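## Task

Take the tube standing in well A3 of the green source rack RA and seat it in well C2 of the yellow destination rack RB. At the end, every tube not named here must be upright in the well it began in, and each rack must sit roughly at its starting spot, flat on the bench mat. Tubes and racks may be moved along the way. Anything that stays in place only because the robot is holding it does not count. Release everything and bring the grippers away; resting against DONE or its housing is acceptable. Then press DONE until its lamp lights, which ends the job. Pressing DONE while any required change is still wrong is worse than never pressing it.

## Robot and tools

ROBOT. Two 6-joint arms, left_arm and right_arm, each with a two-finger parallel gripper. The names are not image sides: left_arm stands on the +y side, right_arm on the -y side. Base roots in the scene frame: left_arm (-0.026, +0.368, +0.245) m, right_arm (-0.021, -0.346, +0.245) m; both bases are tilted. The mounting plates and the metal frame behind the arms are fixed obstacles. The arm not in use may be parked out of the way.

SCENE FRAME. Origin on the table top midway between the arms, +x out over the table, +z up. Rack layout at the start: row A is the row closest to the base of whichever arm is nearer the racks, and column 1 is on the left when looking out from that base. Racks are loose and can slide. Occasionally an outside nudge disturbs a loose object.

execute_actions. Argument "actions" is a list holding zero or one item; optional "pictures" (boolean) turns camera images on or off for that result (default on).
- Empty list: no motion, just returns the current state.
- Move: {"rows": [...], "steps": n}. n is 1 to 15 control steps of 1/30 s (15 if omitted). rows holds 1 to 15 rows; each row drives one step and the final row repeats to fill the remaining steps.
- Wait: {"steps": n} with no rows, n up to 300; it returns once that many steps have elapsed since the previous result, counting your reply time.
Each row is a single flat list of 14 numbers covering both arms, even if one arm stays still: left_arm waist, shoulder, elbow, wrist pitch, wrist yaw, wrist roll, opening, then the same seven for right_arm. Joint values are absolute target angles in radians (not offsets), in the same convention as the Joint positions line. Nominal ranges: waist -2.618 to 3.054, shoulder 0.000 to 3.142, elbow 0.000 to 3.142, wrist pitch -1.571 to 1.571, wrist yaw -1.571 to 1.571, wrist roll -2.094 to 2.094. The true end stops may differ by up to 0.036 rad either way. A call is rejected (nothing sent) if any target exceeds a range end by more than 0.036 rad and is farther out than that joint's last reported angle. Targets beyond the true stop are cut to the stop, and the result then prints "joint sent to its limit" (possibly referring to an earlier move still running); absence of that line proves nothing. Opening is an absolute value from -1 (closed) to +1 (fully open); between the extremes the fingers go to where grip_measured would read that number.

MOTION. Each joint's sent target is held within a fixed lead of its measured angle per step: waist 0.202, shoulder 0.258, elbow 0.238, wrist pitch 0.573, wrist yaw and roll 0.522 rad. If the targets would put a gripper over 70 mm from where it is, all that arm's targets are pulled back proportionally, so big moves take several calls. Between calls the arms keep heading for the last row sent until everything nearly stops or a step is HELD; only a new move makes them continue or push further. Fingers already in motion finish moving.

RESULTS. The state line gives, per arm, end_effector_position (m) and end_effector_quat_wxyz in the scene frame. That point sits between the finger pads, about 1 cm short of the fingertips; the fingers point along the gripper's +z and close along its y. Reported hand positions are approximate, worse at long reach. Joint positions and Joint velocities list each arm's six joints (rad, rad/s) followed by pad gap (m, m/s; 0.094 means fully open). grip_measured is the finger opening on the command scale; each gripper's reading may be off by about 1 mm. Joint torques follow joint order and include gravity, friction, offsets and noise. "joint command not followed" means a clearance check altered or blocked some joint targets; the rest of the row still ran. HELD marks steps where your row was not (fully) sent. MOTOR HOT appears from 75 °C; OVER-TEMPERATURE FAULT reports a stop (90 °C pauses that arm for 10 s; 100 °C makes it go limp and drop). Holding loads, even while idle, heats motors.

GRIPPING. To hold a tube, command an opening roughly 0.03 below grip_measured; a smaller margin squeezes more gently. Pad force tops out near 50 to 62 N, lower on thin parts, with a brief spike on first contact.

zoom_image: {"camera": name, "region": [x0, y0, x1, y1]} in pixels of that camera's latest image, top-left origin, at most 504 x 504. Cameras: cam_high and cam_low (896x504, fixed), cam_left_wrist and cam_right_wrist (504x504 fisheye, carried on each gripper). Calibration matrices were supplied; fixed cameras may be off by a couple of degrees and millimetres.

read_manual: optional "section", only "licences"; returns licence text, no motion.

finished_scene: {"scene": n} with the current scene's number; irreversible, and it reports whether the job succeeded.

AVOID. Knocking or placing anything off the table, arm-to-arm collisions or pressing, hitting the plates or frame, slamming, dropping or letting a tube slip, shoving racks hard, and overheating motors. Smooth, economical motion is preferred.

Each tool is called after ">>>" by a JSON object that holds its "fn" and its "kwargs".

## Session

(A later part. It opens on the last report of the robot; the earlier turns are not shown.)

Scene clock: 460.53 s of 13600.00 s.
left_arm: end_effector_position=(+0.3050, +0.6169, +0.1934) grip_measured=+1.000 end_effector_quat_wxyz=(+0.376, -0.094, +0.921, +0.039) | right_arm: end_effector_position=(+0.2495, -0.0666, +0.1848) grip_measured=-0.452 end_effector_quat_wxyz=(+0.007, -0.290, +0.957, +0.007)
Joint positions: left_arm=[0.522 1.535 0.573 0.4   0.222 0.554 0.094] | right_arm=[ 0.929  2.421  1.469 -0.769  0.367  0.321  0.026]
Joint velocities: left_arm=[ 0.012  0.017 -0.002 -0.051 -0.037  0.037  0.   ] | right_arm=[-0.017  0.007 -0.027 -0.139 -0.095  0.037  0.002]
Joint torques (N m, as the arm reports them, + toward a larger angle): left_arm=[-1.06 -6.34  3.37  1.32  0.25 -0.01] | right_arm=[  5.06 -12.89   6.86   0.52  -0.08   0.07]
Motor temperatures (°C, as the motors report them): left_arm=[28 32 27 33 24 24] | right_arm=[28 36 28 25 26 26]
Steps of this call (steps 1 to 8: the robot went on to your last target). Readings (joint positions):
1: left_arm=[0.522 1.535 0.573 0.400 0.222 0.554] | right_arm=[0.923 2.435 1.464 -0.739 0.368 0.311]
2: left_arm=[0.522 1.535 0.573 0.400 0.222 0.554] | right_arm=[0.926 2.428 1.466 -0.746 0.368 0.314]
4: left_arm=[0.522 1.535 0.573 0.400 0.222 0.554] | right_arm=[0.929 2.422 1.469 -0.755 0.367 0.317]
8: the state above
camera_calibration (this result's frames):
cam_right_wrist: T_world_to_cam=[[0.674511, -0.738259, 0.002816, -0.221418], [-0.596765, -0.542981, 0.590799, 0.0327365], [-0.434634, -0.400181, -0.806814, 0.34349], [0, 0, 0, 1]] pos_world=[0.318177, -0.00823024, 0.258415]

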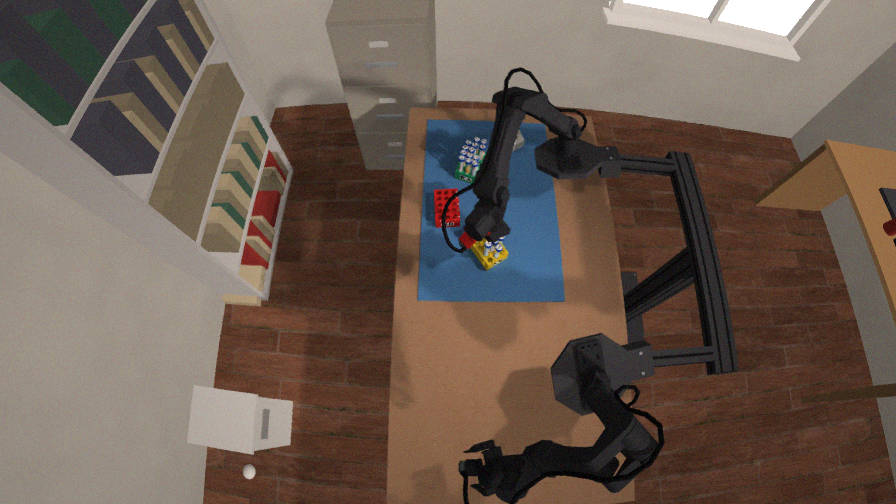

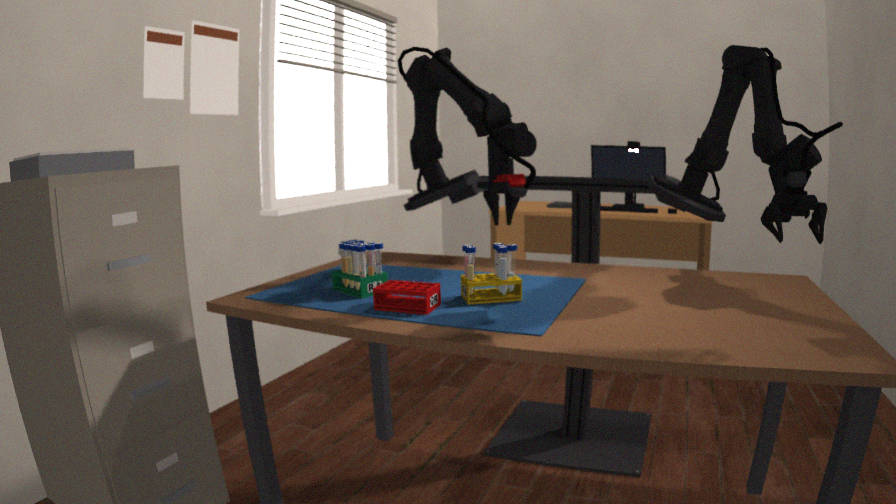

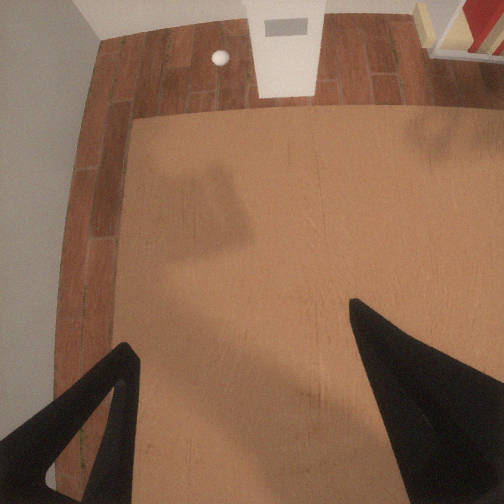

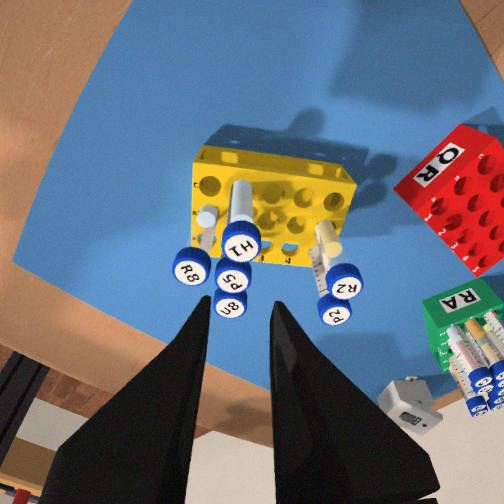

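>>> {"fn": "execute_actions", "kwargs": {"actions": [{"rows":[[0.522,1.535,0.573,0.4,0.222,0.554,1,0.926,2.405,1.47,-0.78,0.36,0.32,-0.5],[0.522,1.535,0.573,0.4,0.222,0.554,1,0.914,2.395,1.457,-0.777,0.36,0.316,-0.55],[0.522,1.535,0.573,0.4,0.222,0.554,1,0.895,2.378,1.442,-0.774,0.36,0.311,-0.6],[0.522,1.535,0.573,0.4,0.222,0.554,1,0.869,2.353,1.421,-0.770,0.36,0.304,-0.65],[0.522,1.535,0.573,0.4,0.222,0.554,1,0.837,2.322,1.396,-0.764,0.359,0.296,-0.7],[0.522,1.535,0.573,0.4,0.222,0.554,1,0.80,2.284,1.365,-0.758,0.356,0.287,-0.75],[0.522,1.535,0.573,0.4,0.222,0.554,1,0.757,2.241,1.331,-0.751,0.352,0.276,-0.8],[0.522,1.535,0.573,0.4,0.222,0.554,1,0.711,2.194,1.294,-0.743,0.348,0.264,-0.85],[0.522,1.535,0.573,0.4,0.222,0.554,1,0.66,2.142,1.253,-0.735,0.343,0.251,-0.9],[0.522,1.535,0.573,0.4,0.222,0.554,1,0.606,2.087,1.210,-0.726,0.339,0.237,-0.95],[0.522,1.535,0.573,0.4,0.222,0.554,1,0.549,2.028,1.163,-0.716,0.333,0.222,-1],[0.522,1.535,0.573,0.4,0.222,0.554,1,0.49,1.968,1.116,-0.706,0.328,0.207,-1],[0.522,1.535,0.573,0.4,0.222,0.554,1,0.429,1.905,1.067,-0.696,0.323,0.192,-1],[0.522,1.535,0.573,0.4,0.222,0.554,1,0.367,1.842,1.018,-0.685,0.317,0.176,-1],[0.522,1.535,0.573,0.4,0.222,0.554,1,0.305,1.778,0.968,-0.675,0.312,0.16,-1]],"steps":15}], "pictures": false}}

>>> {"fn": "execute_actions", "kwargs": {"actions": [{"rows":[[0.522,1.535,0.573,0.4,0.222,0.554,1,0.243,1.713,0.917,-0.665,0.306,0.144,-1],[0.522,1.535,0.573,0.4,0.222,0.554,1,0.181,1.650,0.868,-0.654,0.301,0.128,-1],[0.522,1.535,0.573,0.4,0.222,0.554,1,0.12,1.587,0.819,-0.644,0.296,0.113,-1],[0.522,1.535,0.573,0.4,0.222,0.554,1,0.061,1.527,0.772,-0.634,0.291,0.098,-1],[0.522,1.535,0.573,0.4,0.222,0.554,1,0.004,1.468,0.725,-0.624,0.285,0.083,-1],[0.522,1.535,0.573,0.4,0.222,0.554,1,-0.05,1.413,0.682,-0.615,0.281,0.069,-1],[0.522,1.535,0.573,0.4,0.222,0.554,1,-0.101,1.360,0.641,-0.607,0.276,0.056,-1],[0.522,1.535,0.573,0.4,0.222,0.554,1,-0.147,1.312,0.604,-0.599,0.272,0.044,-1],[0.522,1.535,0.573,0.4,0.222,0.554,1,-0.19,1.269,0.570,-0.592,0.268,0.033,-1],[0.522,1.535,0.573,0.4,0.222,0.554,1,-0.227,1.230,0.539,-0.586,0.265,0.024,-1],[0.522,1.535,0.573,0.4,0.222,0.554,1,-0.259,1.198,0.514,-0.580,0.262,0.016,-1],[0.522,1.535,0.573,0.4,0.222,0.554,1,-0.285,1.171,0.493,-0.576,0.26,0.009,-1],[0.522,1.535,0.573,0.4,0.222,0.554,1,-0.304,1.152,0.478,-0.573,0.258,0.004,-1],[0.522,1.535,0.573,0.4,0.222,0.554,1,-0.316,1.139,0.468,-0.571,0.257,0,-1],[0.522,1.535,0.573,0.4,0.222,0.554,1,-0.322,1.135,0.465,-0.57,0.257,0,-1]],"steps":15}], "pictures": false}}

>>> {"fn": "execute_actions", "kwargs": {"actions": [{"steps":14}]}}

Scene clock: 488.50 s of 13600.00 s.
left_arm: end_effector_position=(+0.3050, +0.6169, +0.1934) grip_measured=+1.000 end_effector_quat_wxyz=(+0.376, -0.094, +0.921, +0.039) | right_arm: end_effector_position=(+0.3027, -0.2757, +0.1976) grip_measured=-0.997 end_effector_quat_wxyz=(-0.009, -0.059, +0.998, +0.034)
Joint positions: left_arm=[0.522 1.535 0.573 0.4   0.222 0.554 0.094] | right_arm=[ 0.398  1.908  1.078 -0.689  0.334  0.224  0.   ]
Joint velocities: left_arm=[ 0.002  0.002 -0.027  0.007 -0.081  0.022  0.   ] | right_arm=[-1.966 -1.961 -1.37   0.344 -0.11  -0.447  0.   ]
Joint torques (N m, as the arm reports them, + toward a larger angle): left_arm=[-1.03 -6.37  3.34  1.33  0.25  0.  ] | right_arm=[ 5.22 -9.77  2.7   0.11 -0.24 -0.1 ]
Motor temperatures (°C, as the motors report them): left_arm=[28 32 27 33 24 24] | right_arm=[29 38 29 25 26 26]
Steps of this call (steps 1 to 30: the robot went on to your last target; steps 31 to 110: nothing new was sent; then 23.80 s passed at rest; steps 111 to 125: all 15 steps of this action). Readings (joint positions):
111: left_arm=[0.522 1.535 0.573 0.400 0.222 0.554] | right_arm=[0.929 2.421 1.469 -0.779 0.366 0.323]
112: left_arm=[0.522 1.535 0.573 0.400 0.222 0.554] | right_arm=[0.928 2.421 1.469 -0.779 0.366 0.323]
114: left_arm=[0.522 1.535 0.573 0.400 0.222 0.554] | right_arm=[0.917 2.412 1.458 -0.774 0.362 0.320]
118: left_arm=[0.522 1.535 0.573 0.400 0.222 0.554] | right_arm=[0.818 2.309 1.358 -0.758 0.348 0.298]
125: the state above

Scene clock: 489.00 s of 13600.00 s.
left_arm: end_effector_position=(+0.3050, +0.6169, +0.1934) grip_measured=+1.000 end_effector_quat_wxyz=(+0.376, -0.094, +0.921, +0.039) | right_arm: end_effector_position=(+0.1580, -0.4582, +0.1910) grip_measured=-0.998 end_effector_quat_wxyz=(-0.015, +0.207, +0.978, -0.003)
Joint positions: left_arm=[0.522 1.535 0.573 0.4   0.222 0.554 0.094] | right_arm=[-0.302  1.173  0.489 -0.612  0.285  0.036  0.   ]
Joint velocities: left_arm=[ 0.002 -0.007 -0.007 -0.022 -0.007  0.022  0.   ] | right_arm=[-0.359 -0.359 -0.32  -0.007 -0.051 -0.198  0.001]
Joint torques (N m, as the arm reports them, + toward a larger angle): left_arm=[-1.05 -6.34  3.34  1.33  0.25 -0.01] | right_arm=[ 0.9  -5.54  4.45  1.01 -0.2  -0.09]
Motor temperatures (°C, as the motors report them): left_arm=[28 32 27 33 24 24] | right_arm=[29 37 29 25 26 26]
Steps of this call (steps 1 to 15: all 15 steps of this action). Readings (joint positions):
1: left_arm=[0.522 1.535 0.573 0.400 0.222 0.554] | right_arm=[0.328 1.840 1.030 -0.678 0.332 0.210]
2: left_arm=[0.522 1.535 0.573 0.400 0.222 0.554] | right_arm=[0.261 1.772 0.981 -0.668 0.331 0.196]
4: left_arm=[0.522 1.535 0.573 0.400 0.222 0.554] | right_arm=[0.134 1.640 0.882 -0.650 0.327 0.168]
8: left_arm=[0.522 1.535 0.573 0.400 0.222 0.554] | right_arm=[-0.080 1.410 0.692 -0.628 0.312 0.110]
15: the state above

Scene clock: 489.47 s of 13600.00 s.
left_arm: end_effector_position=(+0.3050, +0.6169, +0.1934) grip_measured=+1.000 end_effector_quat_wxyz=(+0.376, -0.094, +0.921, +0.039) | right_arm: end_effector_position=(+0.1607, -0.4586, +0.1901) grip_measured=-0.998 end_effector_quat_wxyz=(-0.002, +0.203, +0.979, +0.002)
Joint positions: left_arm=[0.522 1.535 0.573 0.4   0.222 0.554 0.094] | right_arm=[-0.315  1.16   0.477 -0.585  0.267  0.008  0.   ]
Joint velocities: left_arm=[ 0.012 -0.002 -0.012 -0.007  0.037  0.022  0.   ] | right_arm=[ 0.012 -0.002 -0.012  0.007 -0.007 -0.051 -0.   ]
Joint torques (N m, as the arm reports them, + toward a larger angle): left_arm=[-1.03 -6.4   3.31  1.32  0.24 -0.01] | right_arm=[ 0.17 -6.29  3.75  0.75 -0.14 -0.09]
Motor temperatures (°C, as the motors report them): left_arm=[28 32 27 33 24 24] | right_arm=[29 37 29 25 26 26]
Steps of this call (steps 1 to 14: the robot went on to your last target). Readings (joint positions):
1: left_arm=[0.522 1.535 0.573 0.400 0.222 0.554] | right_arm=[-0.311 1.165 0.481 -0.612 0.283 0.031]
2: left_arm=[0.522 1.535 0.573 0.400 0.222 0.554] | right_arm=[-0.315 1.161 0.478 -0.610 0.280 0.026]
4: left_arm=[0.522 1.535 0.573 0.400 0.222 0.554] | right_arm=[-0.315 1.160 0.477 -0.603 0.275 0.019]
8: left_arm=[0.522 1.535 0.573 0.400 0.222 0.554] | right_arm=[-0.315 1.160 0.477 -0.591 0.270 0.012]
14: the state above
camera_calibration (this result's frames):
cam_right_wrist: T_world_to_cam=[[-0.254044, -0.967177, 0.00546032, -0.407134], [-0.766089, 0.204665, 0.609278, 0.13032], [-0.590398, 0.1506, -0.792938, 0.42726], [0, 0, 0, 1]] pos_world=[0.24866, -0.484788, 0.261613]

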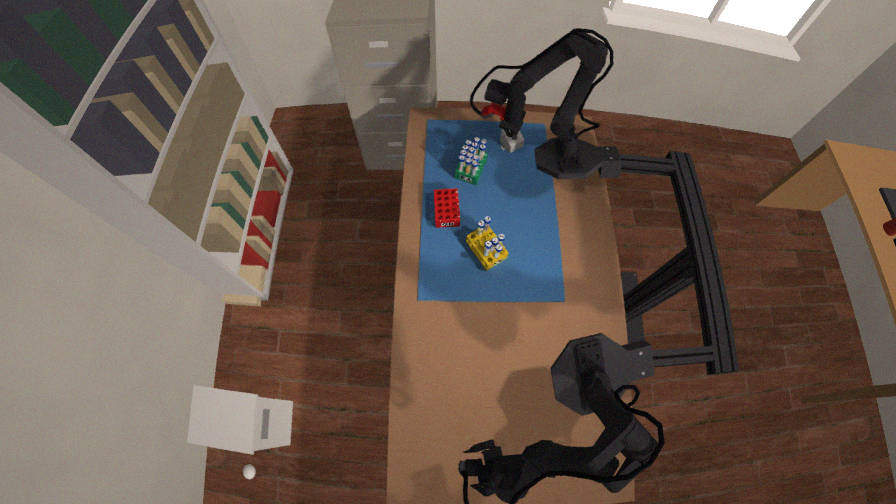

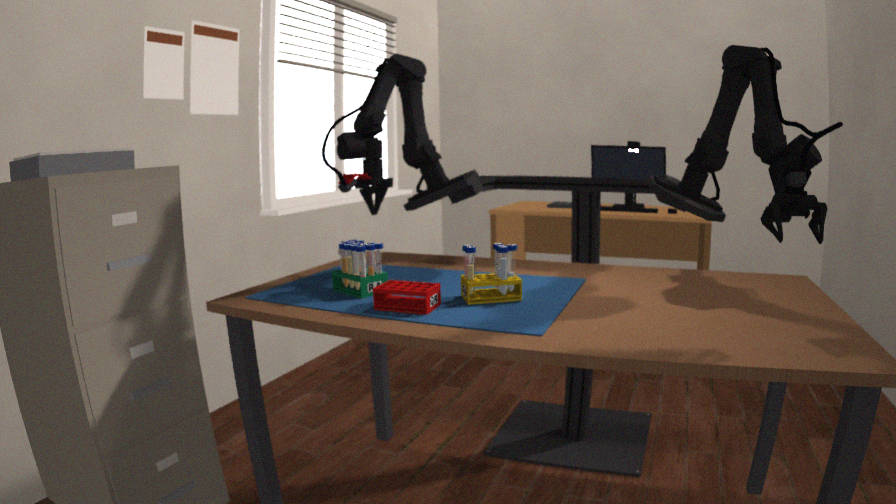

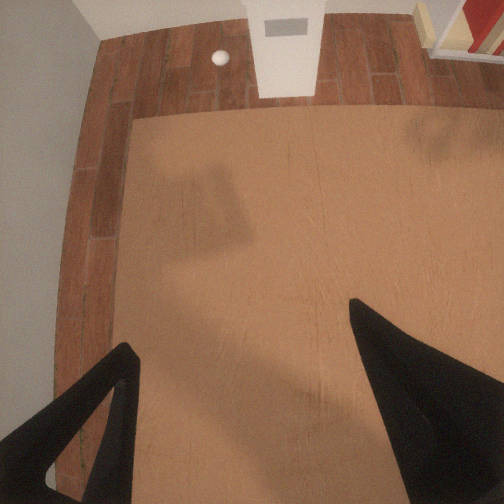

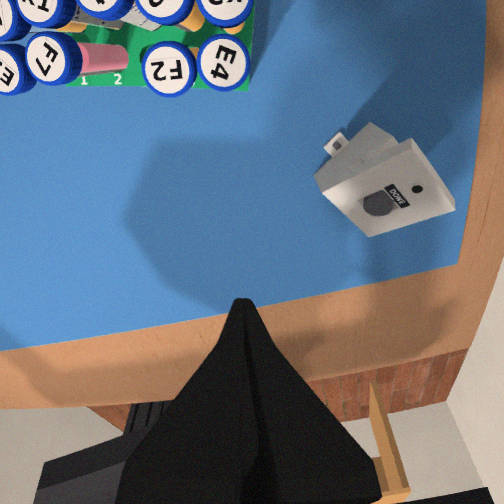

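>>> {"fn": "execute_actions", "kwargs": {"actions": [{"rows":[[0.522,1.535,0.573,0.4,0.222,0.554,1,-0.325,1.165,0.48,-0.58,0.26,0,-1],[0.522,1.535,0.573,0.4,0.222,0.554,1,-0.345,1.175,0.483,-0.565,0.255,-0.03,-1],[0.522,1.535,0.573,0.4,0.222,0.554,1,-0.38,1.195,0.487,-0.54,0.243,-0.07,-1],[0.522,1.535,0.573,0.4,0.222,0.554,1,-0.425,1.22,0.491,-0.51,0.228,-0.12,-1],[0.522,1.535,0.573,0.4,0.222,0.554,1,-0.475,1.25,0.495,-0.47,0.21,-0.18,-1],[0.522,1.535,0.573,0.4,0.222,0.554,1,-0.53,1.285,0.499,-0.43,0.19,-0.245,-1],[0.522,1.535,0.573,0.4,0.222,0.554,1,-0.59,1.322,0.503,-0.385,0.168,-0.315,-1],[0.522,1.535,0.573,0.4,0.222,0.554,1,-0.65,1.36,0.507,-0.34,0.146,-0.385,-1],[0.522,1.535,0.573,0.4,0.222,0.554,1,-0.71,1.40,0.511,-0.295,0.124,-0.455,-1],[0.522,1.535,0.573,0.4,0.222,0.554,1,-0.765,1.438,0.515,-0.252,0.104,-0.52,-1],[0.522,1.535,0.573,0.4,0.222,0.554,1,-0.815,1.472,0.519,-0.213,0.086,-0.58,-1],[0.522,1.535,0.573,0.4,0.222,0.554,1,-0.855,1.502,0.522,-0.18,0.071,-0.63,-1],[0.522,1.535,0.573,0.4,0.222,0.554,1,-0.885,1.526,0.525,-0.154,0.059,-0.67,-1],[0.522,1.535,0.573,0.4,0.222,0.554,1,-0.902,1.542,0.527,-0.137,0.052,-0.695,-1],[0.522,1.535,0.573,0.4,0.222,0.554,1,-0.909,1.55,0.529,-0.129,0.049,-0.705,-1]],"steps":15}], "pictures": false}}

>>> {"fn": "execute_actions", "kwargs": {"actions": [{"steps":16}]}}

Scene clock: 509.50 s of 13600.00 s.
left_arm: end_effector_position=(+0.3050, +0.6169, +0.1934) grip_measured=+1.000 end_effector_quat_wxyz=(+0.376, -0.094, +0.921, +0.039) | right_arm: end_effector_position=(+0.1074, -0.5387, +0.1152) grip_measured=-0.998 end_effector_quat_wxyz=(-0.046, +0.198, +0.979, +0.012)
Joint positions: left_arm=[0.522 1.535 0.573 0.4   0.222 0.554 0.094] | right_arm=[-0.881  1.516  0.504 -0.243  0.113 -0.534  0.   ]
Joint velocities: left_arm=[-0.002  0.007 -0.007  0.037 -0.051  0.022  0.   ] | right_arm=[-0.628  0.496  0.032  0.652 -0.212 -1.092 -0.   ]
Joint torques (N m, as the arm reports them, + toward a larger angle): left_arm=[-1.07 -6.38  3.37  1.33  0.23 -0.02] | right_arm=[ 1.19 -6.34  4.77  0.52 -0.28 -0.06]
Motor temperatures (°C, as the motors report them): left_arm=[28 32 27 33 24 24] | right_arm=[28 35 28 25 26 26]
Steps of this call (steps 1 to 30: the robot went on to your last target; steps 31 to 90: nothing new was sent; then 16.53 s passed at rest; steps 91 to 105: all 15 steps of this action). Readings (joint positions):
91: left_arm=[0.522 1.535 0.573 0.400 0.222 0.554] | right_arm=[-0.315 1.160 0.477 -0.584 0.266 0.007]
92: left_arm=[0.522 1.535 0.573 0.400 0.222 0.554] | right_arm=[-0.319 1.160 0.477 -0.583 0.264 0.002]
94: left_arm=[0.522 1.535 0.573 0.400 0.222 0.554] | right_arm=[-0.356 1.171 0.477 -0.569 0.253 -0.029]
98: left_arm=[0.522 1.535 0.573 0.400 0.222 0.554] | right_arm=[-0.546 1.280 0.479 -0.475 0.208 -0.178]
105: the state above

Scene clock: 510.03 s of 13600.00 s.
left_arm: end_effector_position=(+0.3050, +0.6169, +0.1934) grip_measured=+1.000 end_effector_quat_wxyz=(+0.376, -0.094, +0.921, +0.039) | right_arm: end_effector_position=(+0.1210, -0.5533, +0.1099) grip_measured=-0.998 end_effector_quat_wxyz=(-0.004, +0.134, +0.991, +0.001)
Joint positions: left_arm=[0.522 1.535 0.573 0.4   0.222 0.554 0.094] | right_arm=[-0.905  1.537  0.505 -0.143  0.063 -0.694  0.   ]
Joint velocities: left_arm=[-0.007 -0.012  0.002  0.007 -0.007  0.037  0.   ] | right_arm=[-0.002 -0.007 -0.007 -0.051 -0.037  0.022 -0.   ]
Joint torques (N m, as the arm reports them, + toward a larger angle): left_arm=[-1.02 -6.37  3.37  1.34  0.24  0.  ] | right_arm=[ 0.   -5.56  5.03  0.75 -0.19 -0.09]
Motor temperatures (°C, as the motors report them): left_arm=[28 32 27 33 24 24] | right_arm=[28 35 28 25 26 26]
Steps of this call (steps 1 to 16: the robot went on to your last target). Readings (joint positions):
1: left_arm=[0.522 1.535 0.573 0.400 0.222 0.554] | right_arm=[-0.897 1.529 0.505 -0.222 0.106 -0.567]
2: left_arm=[0.522 1.535 0.573 0.400 0.222 0.554] | right_arm=[-0.904 1.535 0.505 -0.206 0.099 -0.593]
4: left_arm=[0.522 1.535 0.573 0.400 0.222 0.554] | right_arm=[-0.905 1.537 0.505 -0.184 0.086 -0.631]
8: left_arm=[0.522 1.535 0.573 0.400 0.222 0.554] | right_arm=[-0.905 1.537 0.505 -0.156 0.071 -0.671]
16: the state above
camera_calibration (this result's frames):
cam_right_wrist: T_world_to_cam=[[-0.115117, -0.993327, 0.00705335, -0.539832], [-0.785582, 0.0953828, 0.611362, 0.109824], [-0.607955, 0.0648374, -0.79132, 0.308978], [0, 0, 0, 1]] pos_world=[0.211977, -0.566738, 0.181166]

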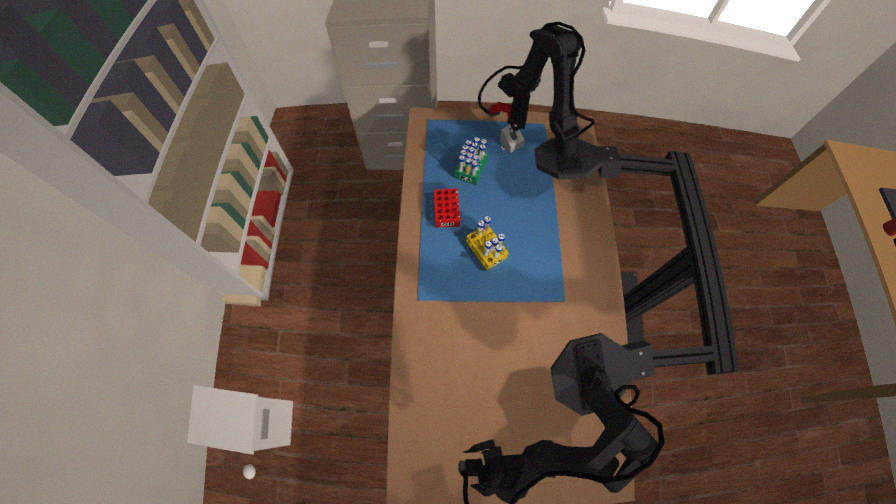

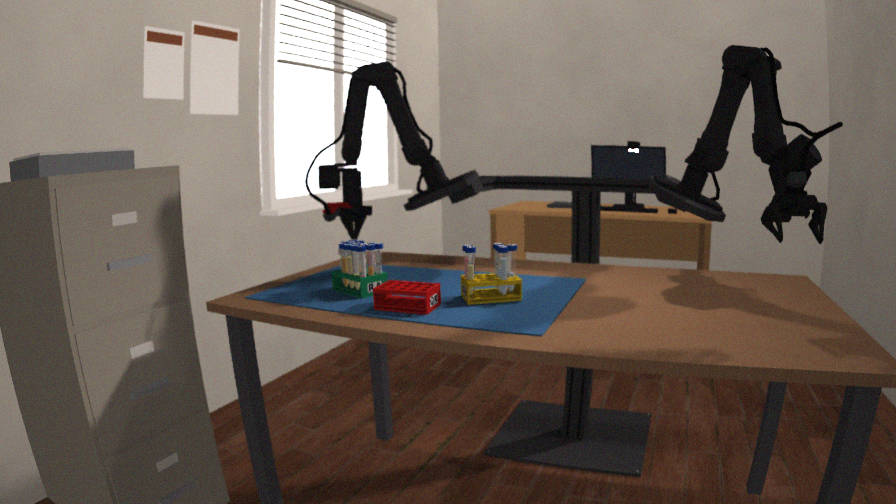

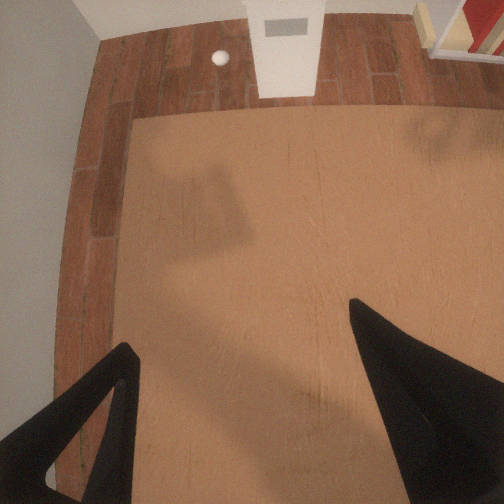

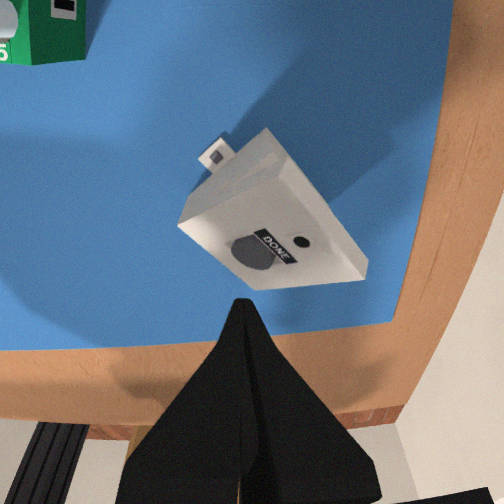

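>>> {"fn": "zoom_image", "kwargs": {"camera": "cam_right_wrist", "region": [160,120,380,320]}}

Region (160, 120, 380, 320) of cam_right_wrist's 504x504 image, scaled by 2.291, with more detail than that image has; it fills the top 458 rows of this view, and the rest is white.

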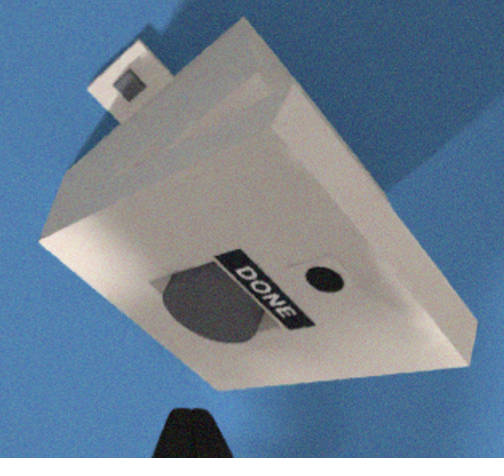

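>>> {"fn": "execute_actions", "kwargs": {"actions": [{"rows":[[0.522,1.535,0.573,0.4,0.222,0.554,1,-0.911,1.555,0.50,-0.125,0.048,-0.705,-1],[0.522,1.535,0.573,0.4,0.222,0.554,1,-0.914,1.565,0.495,-0.112,0.047,-0.71,-1],[0.522,1.535,0.573,0.4,0.222,0.554,1,-0.918,1.58,0.492,-0.095,0.045,-0.713,-1],[0.522,1.535,0.573,0.4,0.222,0.554,1,-0.922,1.597,0.491,-0.076,0.043,-0.717,-1],[0.522,1.535,0.573,0.4,0.222,0.554,1,-0.927,1.615,0.49,-0.056,0.041,-0.721,-1],[0.522,1.535,0.573,0.4,0.222,0.554,1,-0.932,1.633,0.489,-0.036,0.039,-0.726,-1],[0.522,1.535,0.573,0.4,0.222,0.554,1,-0.937,1.651,0.488,-0.016,0.037,-0.731,-1],[0.522,1.535,0.573,0.4,0.222,0.554,1,-0.942,1.669,0.487,0.004,0.035,-0.736,-1],[0.522,1.535,0.573,0.4,0.222,0.554,1,-0.946,1.685,0.487,0.022,0.033,-0.741,-1],[0.522,1.535,0.573,0.4,0.222,0.554,1,-0.95,1.699,0.486,0.037,0.031,-0.745,-1],[0.522,1.535,0.573,0.4,0.222,0.554,1,-0.953,1.709,0.486,0.047,0.03,-0.748,-1],[0.522,1.535,0.573,0.4,0.222,0.554,1,-0.954,1.714,0.486,0.05,0.03,-0.75,-1]],"steps":15}], "pictures": false}}

>>> {"fn": "execute_actions", "kwargs": {"actions": [{"steps":9}]}}

Scene clock: 533.37 s of 13600.00 s.
left_arm: end_effector_position=(+0.3050, +0.6169, +0.1934) grip_measured=+1.000 end_effector_quat_wxyz=(+0.376, -0.094, +0.921, +0.039) | right_arm: end_effector_position=(+0.1133, -0.5539, +0.0789) grip_measured=-0.998 end_effector_quat_wxyz=(-0.007, +0.131, +0.991, +0.007)
Joint positions: left_arm=[0.522 1.535 0.573 0.4   0.222 0.554 0.094] | right_arm=[-0.945  1.7    0.505  0.008  0.047 -0.736  0.   ]
Joint velocities: left_arm=[ 0.002 -0.007 -0.002  0.022 -0.081  0.022  0.   ] | right_arm=[-0.007 -0.017 -0.002  0.183 -0.081 -0.051 -0.001]
Joint torques (N m, as the arm reports them, + toward a larger angle): left_arm=[-1.06 -6.34  3.35  1.33  0.23 -0.01] | right_arm=[-0.49 -5.89  0.49  0.79 -0.21 -0.08]
Motor temperatures (°C, as the motors report them): left_arm=[28 32 28 33 24 24] | right_arm=[28 33 28 25 26 26]
Steps of this call (steps 1 to 15: the robot went on to your last target; steps 16 to 90: nothing new was sent; then 19.83 s passed at rest; steps 91 to 105: all 15 steps of this action). Readings (joint positions):
91: left_arm=[0.522 1.535 0.573 0.400 0.222 0.554] | right_arm=[-0.905 1.537 0.505 -0.140 0.062 -0.698]
92: left_arm=[0.522 1.535 0.573 0.400 0.222 0.554] | right_arm=[-0.905 1.538 0.505 -0.138 0.061 -0.699]
94: left_arm=[0.522 1.535 0.573 0.400 0.222 0.554] | right_arm=[-0.906 1.551 0.505 -0.122 0.060 -0.702]
98: left_arm=[0.522 1.535 0.573 0.400 0.222 0.554] | right_arm=[-0.923 1.620 0.505 -0.069 0.053 -0.714]
105: the state above

Scene clock: 533.67 s of 13600.00 s.
left_arm: end_effector_position=(+0.3050, +0.6169, +0.1934) grip_measured=+1.000 end_effector_quat_wxyz=(+0.376, -0.094, +0.921, +0.039) | right_arm: end_effector_position=(+0.1174, -0.5594, +0.0789) grip_measured=-0.998 end_effector_quat_wxyz=(+0.003, +0.128, +0.992, -0.003)
Joint positions: left_arm=[0.522 1.535 0.573 0.4   0.222 0.554 0.094] | right_arm=[-0.945  1.7    0.505  0.036  0.044 -0.742  0.   ]
Joint velocities: left_arm=[-0.012  0.002 -0.007 -0.007 -0.007  0.022  0.   ] | right_arm=[-0.017  0.007 -0.007  0.066  0.007 -0.007  0.   ]
Joint torques (N m, as the arm reports them, + toward a larger angle): left_arm=[-1.08 -6.39  3.37  1.33  0.23 -0.01] | right_arm=[-0.41 -5.93  0.57  0.76 -0.19 -0.07]
Motor temperatures (°C, as the motors report them): left_arm=[28 32 28 33 24 24] | right_arm=[28 33 28 25 26 26]
Steps of this call (steps 1 to 9: the robot went on to your last target). Readings (joint positions):
1: left_arm=[0.522 1.535 0.573 0.400 0.222 0.554] | right_arm=[-0.945 1.700 0.505 0.014 0.046 -0.737]
2: left_arm=[0.522 1.535 0.573 0.400 0.222 0.554] | right_arm=[-0.945 1.700 0.505 0.020 0.045 -0.738]
4: left_arm=[0.522 1.535 0.573 0.400 0.222 0.554] | right_arm=[-0.945 1.700 0.505 0.027 0.044 -0.740]
8: left_arm=[0.522 1.535 0.573 0.400 0.222 0.554] | right_arm=[-0.945 1.700 0.505 0.035 0.044 -0.742]
9: the state above
camera_calibration (this result's frames):
cam_right_wrist: T_world_to_cam=[[-0.103782, -0.994488, 0.0149619, -0.548637], [-0.793619, 0.0918684, 0.601439, 0.126305], [-0.599498, 0.0505445, -0.798778, 0.27431], [0, 0, 0, 1]] pos_world=[0.207748, -0.571081, 0.151356]

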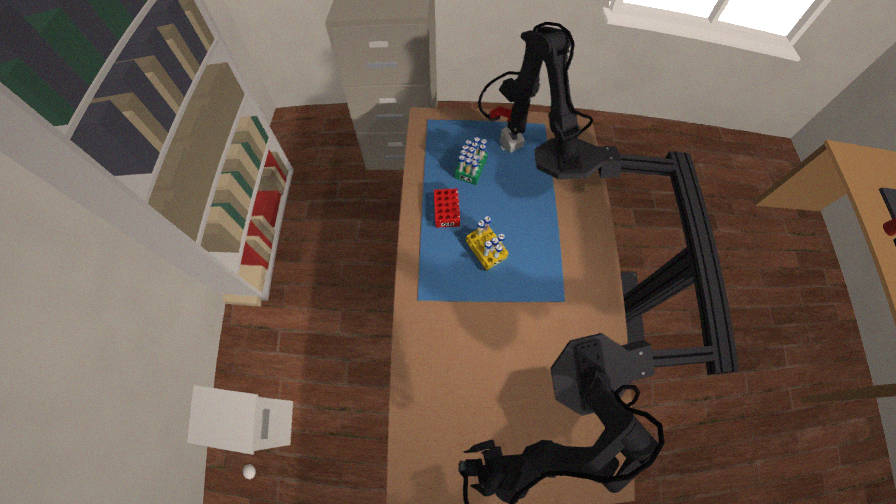

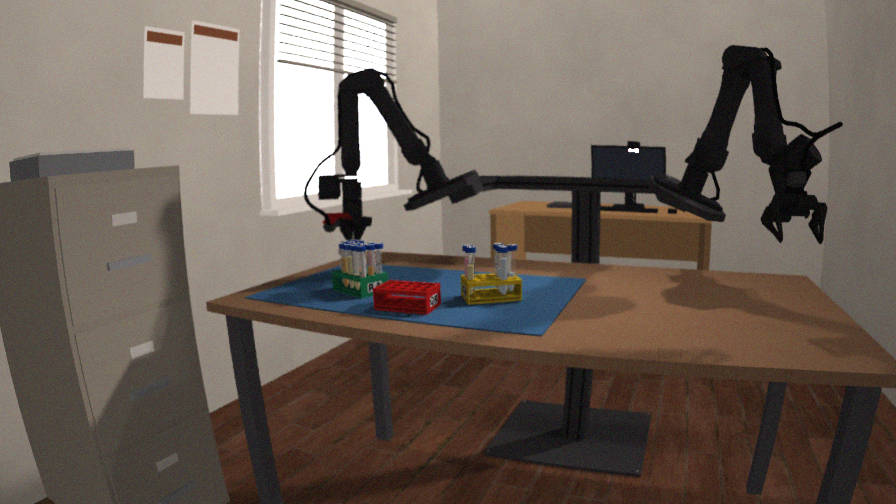

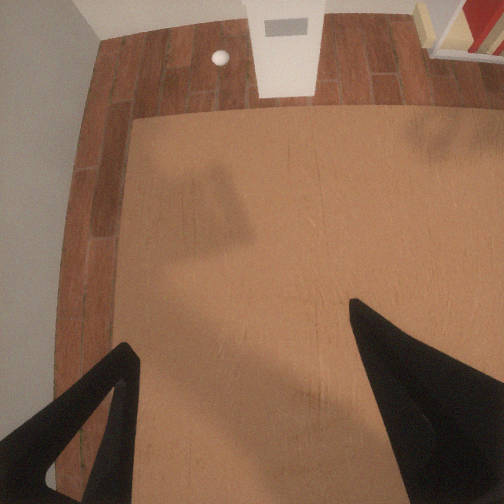

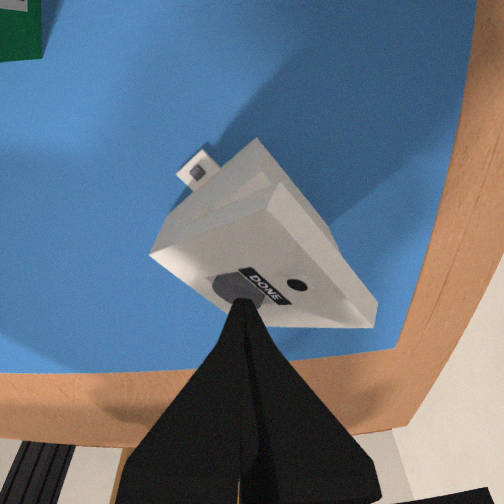

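>>> {"fn": "execute_actions", "kwargs": {"actions": [{"rows":[[0.522,1.535,0.573,0.4,0.222,0.554,1,-0.957,1.716,0.49,0.03,0.03,-0.75,-1],[0.522,1.535,0.573,0.4,0.222,0.554,1,-0.96,1.72,0.49,0.036,0.03,-0.75,-1],[0.522,1.535,0.573,0.4,0.222,0.554,1,-0.963,1.725,0.49,0.042,0.03,-0.75,-1],[0.522,1.535,0.573,0.4,0.222,0.554,1,-0.965,1.731,0.49,0.048,0.03,-0.75,-1],[0.522,1.535,0.573,0.4,0.222,0.554,1,-0.965,1.737,0.49,0.054,0.03,-0.75,-1],[0.522,1.535,0.573,0.4,0.222,0.554,1,-0.965,1.743,0.49,0.060,0.03,-0.75,-1],[0.522,1.535,0.573,0.4,0.222,0.554,1,-0.965,1.749,0.49,0.066,0.03,-0.75,-1],[0.522,1.535,0.573,0.4,0.222,0.554,1,-0.965,1.755,0.49,0.072,0.03,-0.75,-1],[0.522,1.535,0.573,0.4,0.222,0.554,1,-0.965,1.76,0.49,0.077,0.03,-0.75,-1]],"steps":15}]}}

>>> {"fn": "zoom_image", "kwargs": {"camera": "cam_right_wrist", "region": [150,200,370,380]}}

Scene clock: 542.83 s of 13600.00 s.
left_arm: end_effector_position=(+0.3050, +0.6169, +0.1934) grip_measured=+1.000 end_effector_quat_wxyz=(+0.376, -0.094, +0.921, +0.039) | right_arm: end_effector_position=(+0.1113, -0.5547, +0.0711) grip_measured=-0.998 end_effector_quat_wxyz=(-0.006, +0.132, +0.991, +0.006)
Joint positions: left_arm=[0.522 1.535 0.573 0.4   0.222 0.554 0.094] | right_arm=[-0.956  1.741  0.505  0.053  0.042 -0.743  0.   ]
Joint velocities: left_arm=[-0.002 -0.022 -0.002  0.037 -0.007  0.007  0.   ] | right_arm=[-0.002 -0.002  0.017 -0.022 -0.007  0.007  0.   ]
Joint torques (N m, as the arm reports them, + toward a larger angle): left_arm=[-1.08 -6.35  3.37  1.33  0.24  0.  ] | right_arm=[-0.5  -5.7   0.63  0.86 -0.16 -0.08]
Motor temperatures (°C, as the motors report them): left_arm=[28 33 28 33 24 24] | right_arm=[28 33 28 25 26 26]
Steps of this call (steps 1 to 30: the robot went on to your last target; steps 31 to 90: nothing new was sent; then 5.67 s passed at rest; steps 91 to 105: all 15 steps of this action). Readings (joint positions):
91: left_arm=[0.522 1.535 0.573 0.400 0.222 0.554] | right_arm=[-0.945 1.700 0.505 0.039 0.043 -0.743]
92: left_arm=[0.522 1.535 0.573 0.400 0.222 0.554] | right_arm=[-0.945 1.700 0.505 0.039 0.043 -0.743]
94: left_arm=[0.522 1.535 0.573 0.400 0.222 0.554] | right_arm=[-0.949 1.701 0.505 0.039 0.042 -0.743]
98: left_arm=[0.522 1.535 0.573 0.400 0.222 0.554] | right_arm=[-0.956 1.725 0.505 0.048 0.042 -0.743]
105: the state above
camera_calibration (this result's frames):
cam_right_wrist: T_world_to_cam=[[-0.111623, -0.993746, -0.00295403, -0.542003], [-0.783223, 0.0861458, 0.615744, 0.120377], [-0.611639, 0.0710452, -0.78794, 0.2761], [0, 0, 0, 1]] pos_world=[0.202656, -0.568599, 0.141828]

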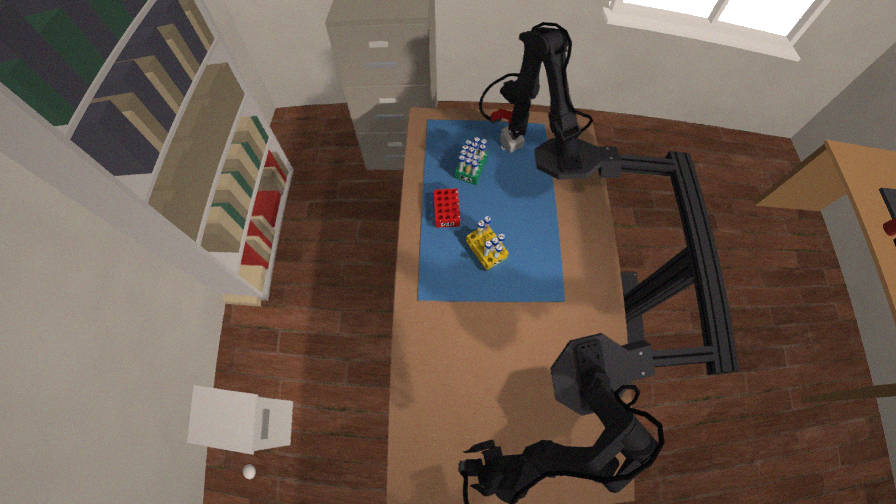

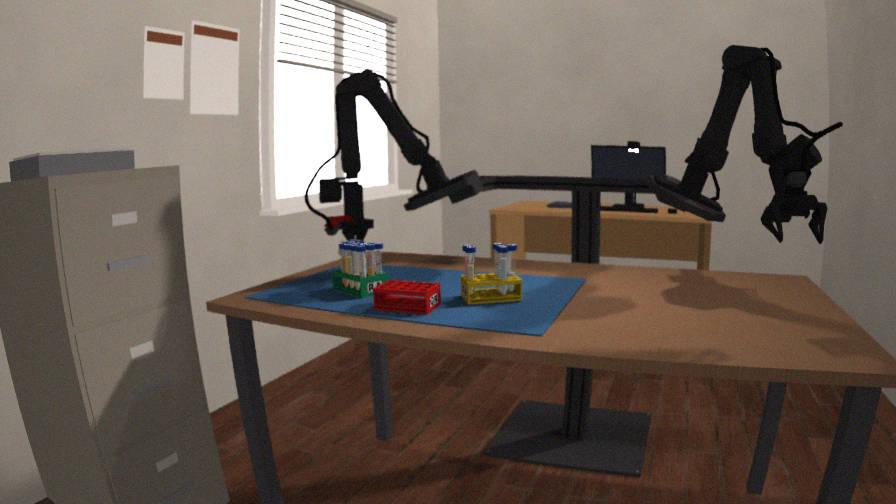

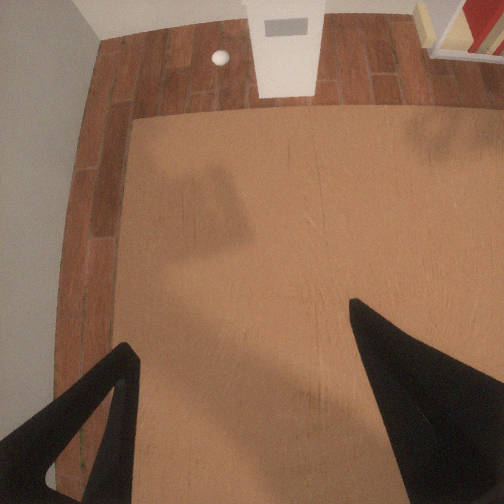

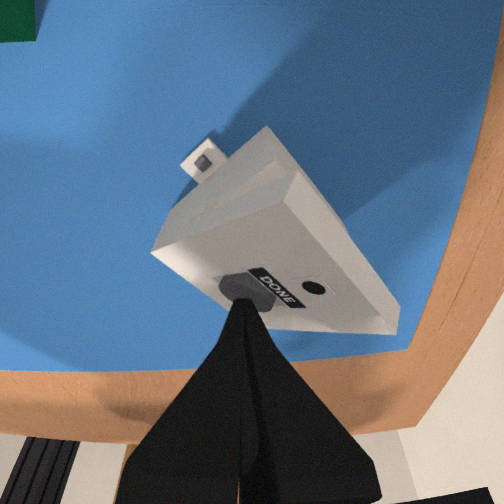

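Region (150, 200, 370, 380) of cam_right_wrist's 504x504 image, scaled by 2.291, with more detail than that image has; it fills the top 412 rows of this view, and the rest is white.

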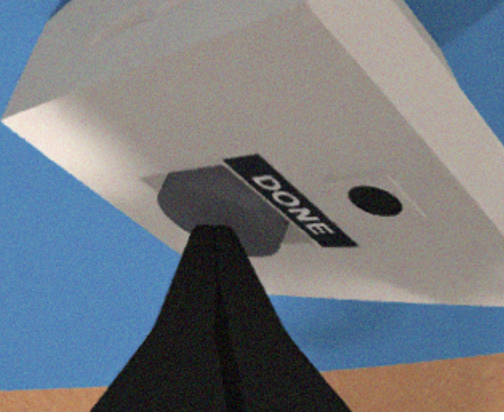

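>>> {"fn": "execute_actions", "kwargs": {"actions": [{"rows":[[0.522,1.535,0.573,0.4,0.222,0.554,1,-0.965,1.762,0.495,0.083,0.03,-0.75,-1],[0.522,1.535,0.573,0.4,0.222,0.554,1,-0.965,1.765,0.495,0.089,0.03,-0.75,-1],[0.522,1.535,0.573,0.4,0.222,0.554,1,-0.965,1.769,0.495,0.095,0.03,-0.75,-1],[0.522,1.535,0.573,0.4,0.222,0.554,1,-0.965,1.773,0.495,0.10,0.03,-0.75,-1],[0.522,1.535,0.573,0.4,0.222,0.554,1,-0.965,1.778,0.495,0.105,0.03,-0.75,-1],[0.522,1.535,0.573,0.4,0.222,0.554,1,-0.965,1.783,0.495,0.11,0.03,-0.75,-1],[0.522,1.535,0.573,0.4,0.222,0.554,1,-0.965,1.788,0.495,0.115,0.03,-0.75,-1],[0.522,1.535,0.573,0.4,0.222,0.554,1,-0.965,1.793,0.495,0.12,0.03,-0.75,-1],[0.522,1.535,0.573,0.4,0.222,0.554,1,-0.965,1.798,0.495,0.124,0.03,-0.75,-1],[0.522,1.535,0.573,0.4,0.222,0.554,1,-0.965,1.803,0.495,0.128,0.03,-0.75,-1]],"steps":15}]}}

Scene clock: 547.73 s of 13600.00 s.
left_arm: end_effector_position=(+0.3050, +0.6169, +0.1934) grip_measured=+1.000 end_effector_quat_wxyz=(+0.376, -0.094, +0.921, +0.039) | right_arm: end_effector_position=(+0.1087, -0.5501, +0.0641) grip_measured=-0.998 end_effector_quat_wxyz=(-0.012, +0.132, +0.991, +0.013)
Joint positions: left_arm=[0.522 1.535 0.573 0.4   0.222 0.554 0.094] | right_arm=[-0.956  1.78   0.505  0.074  0.042 -0.743  0.   ]
Joint velocities: left_arm=[ 0.007 -0.007 -0.012 -0.037 -0.051 -0.037  0.   ] | right_arm=[-0.002 -0.017 -0.022 -0.051  0.037  0.007 -0.001]
Joint torques (N m, as the arm reports them, + toward a larger angle): no reading
Motor temperatures (°C, as the motors report them): left_arm=[28 33 28 33 24 24] | right_arm=[28 33 28 25 26 26]
The task's run ended inside this call: 4 steps that you had sent did not run.
Steps of this call (steps 1 to 15: the robot went on to your last target; steps 16 to 90: nothing new was sent; then 1.53 s passed at rest; steps 91 to 101: the first 11 steps of this action). Readings (joint positions):
91: left_arm=[0.522 1.535 0.573 0.400 0.222 0.554] | right_arm=[-0.956 1.741 0.505 0.053 0.042 -0.743]
92: left_arm=[0.522 1.535 0.573 0.400 0.222 0.554] | right_arm=[-0.956 1.741 0.505 0.053 0.042 -0.743]
94: left_arm=[0.522 1.535 0.573 0.400 0.222 0.554] | right_arm=[-0.956 1.743 0.505 0.054 0.042 -0.743]
98: left_arm=[0.522 1.535 0.573 0.400 0.222 0.554] | right_arm=[-0.956 1.760 0.505 0.068 0.042 -0.743]
101: left_arm=[0.522 1.535 0.573 0.400 0.222 0.554] | right_arm=[-0.956 1.775 0.505 0.074 0.042 -0.743]
camera_calibration (this result's frames):
cam_right_wrist: T_world_to_cam=[[-0.111044, -0.993686, -0.0160632, -0.536869], [-0.777739, 0.0768269, 0.623875, 0.115978], [-0.618702, 0.0817706, -0.781359, 0.274932], [0, 0, 0, 1]] pos_world=[0.200685, -0.564871, 0.133841]
The task's run has ended: the event that ends the task has happened. This ends this scene only. If you have not yet called finished_scene for this scene, call it to go on to the next scene.

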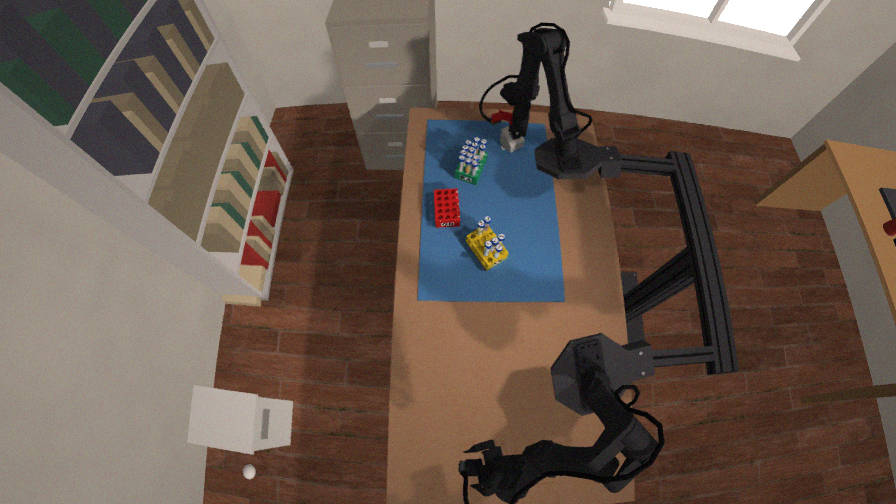

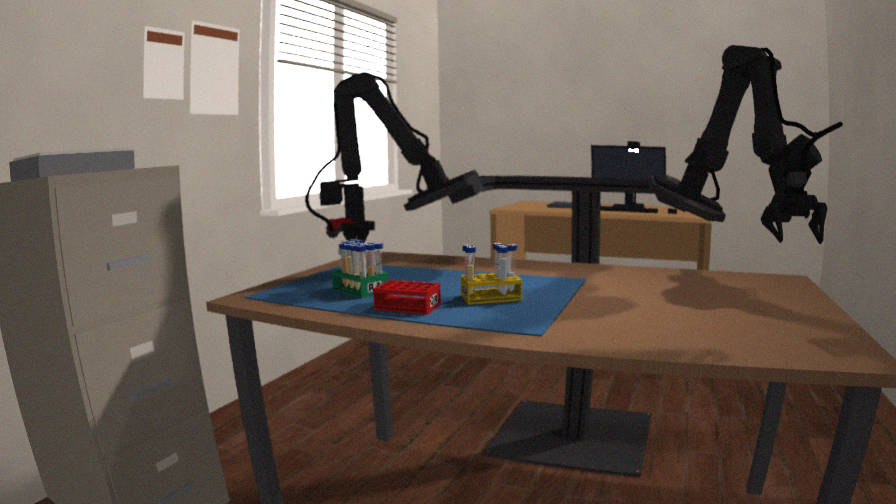

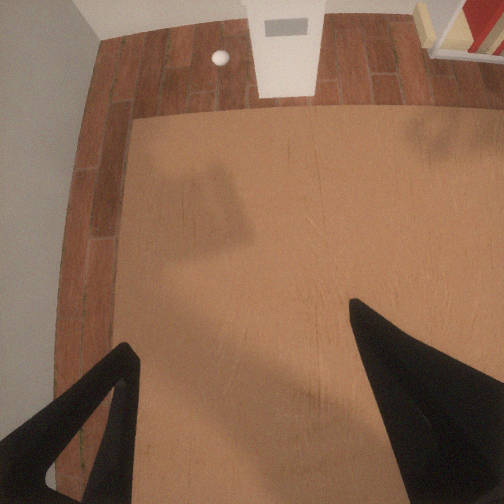

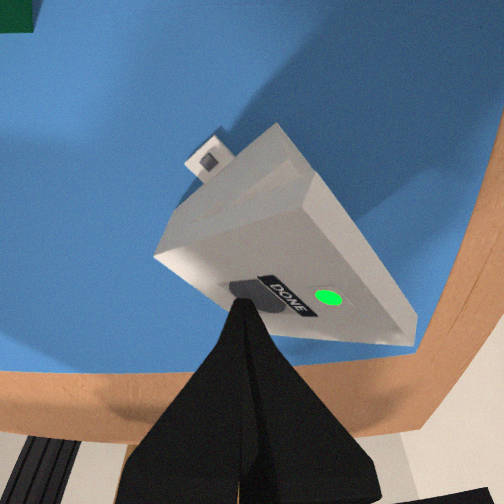

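>>> {"fn": "finished_scene", "kwargs": {"scene": 1}}

The scene is finished: the task was done.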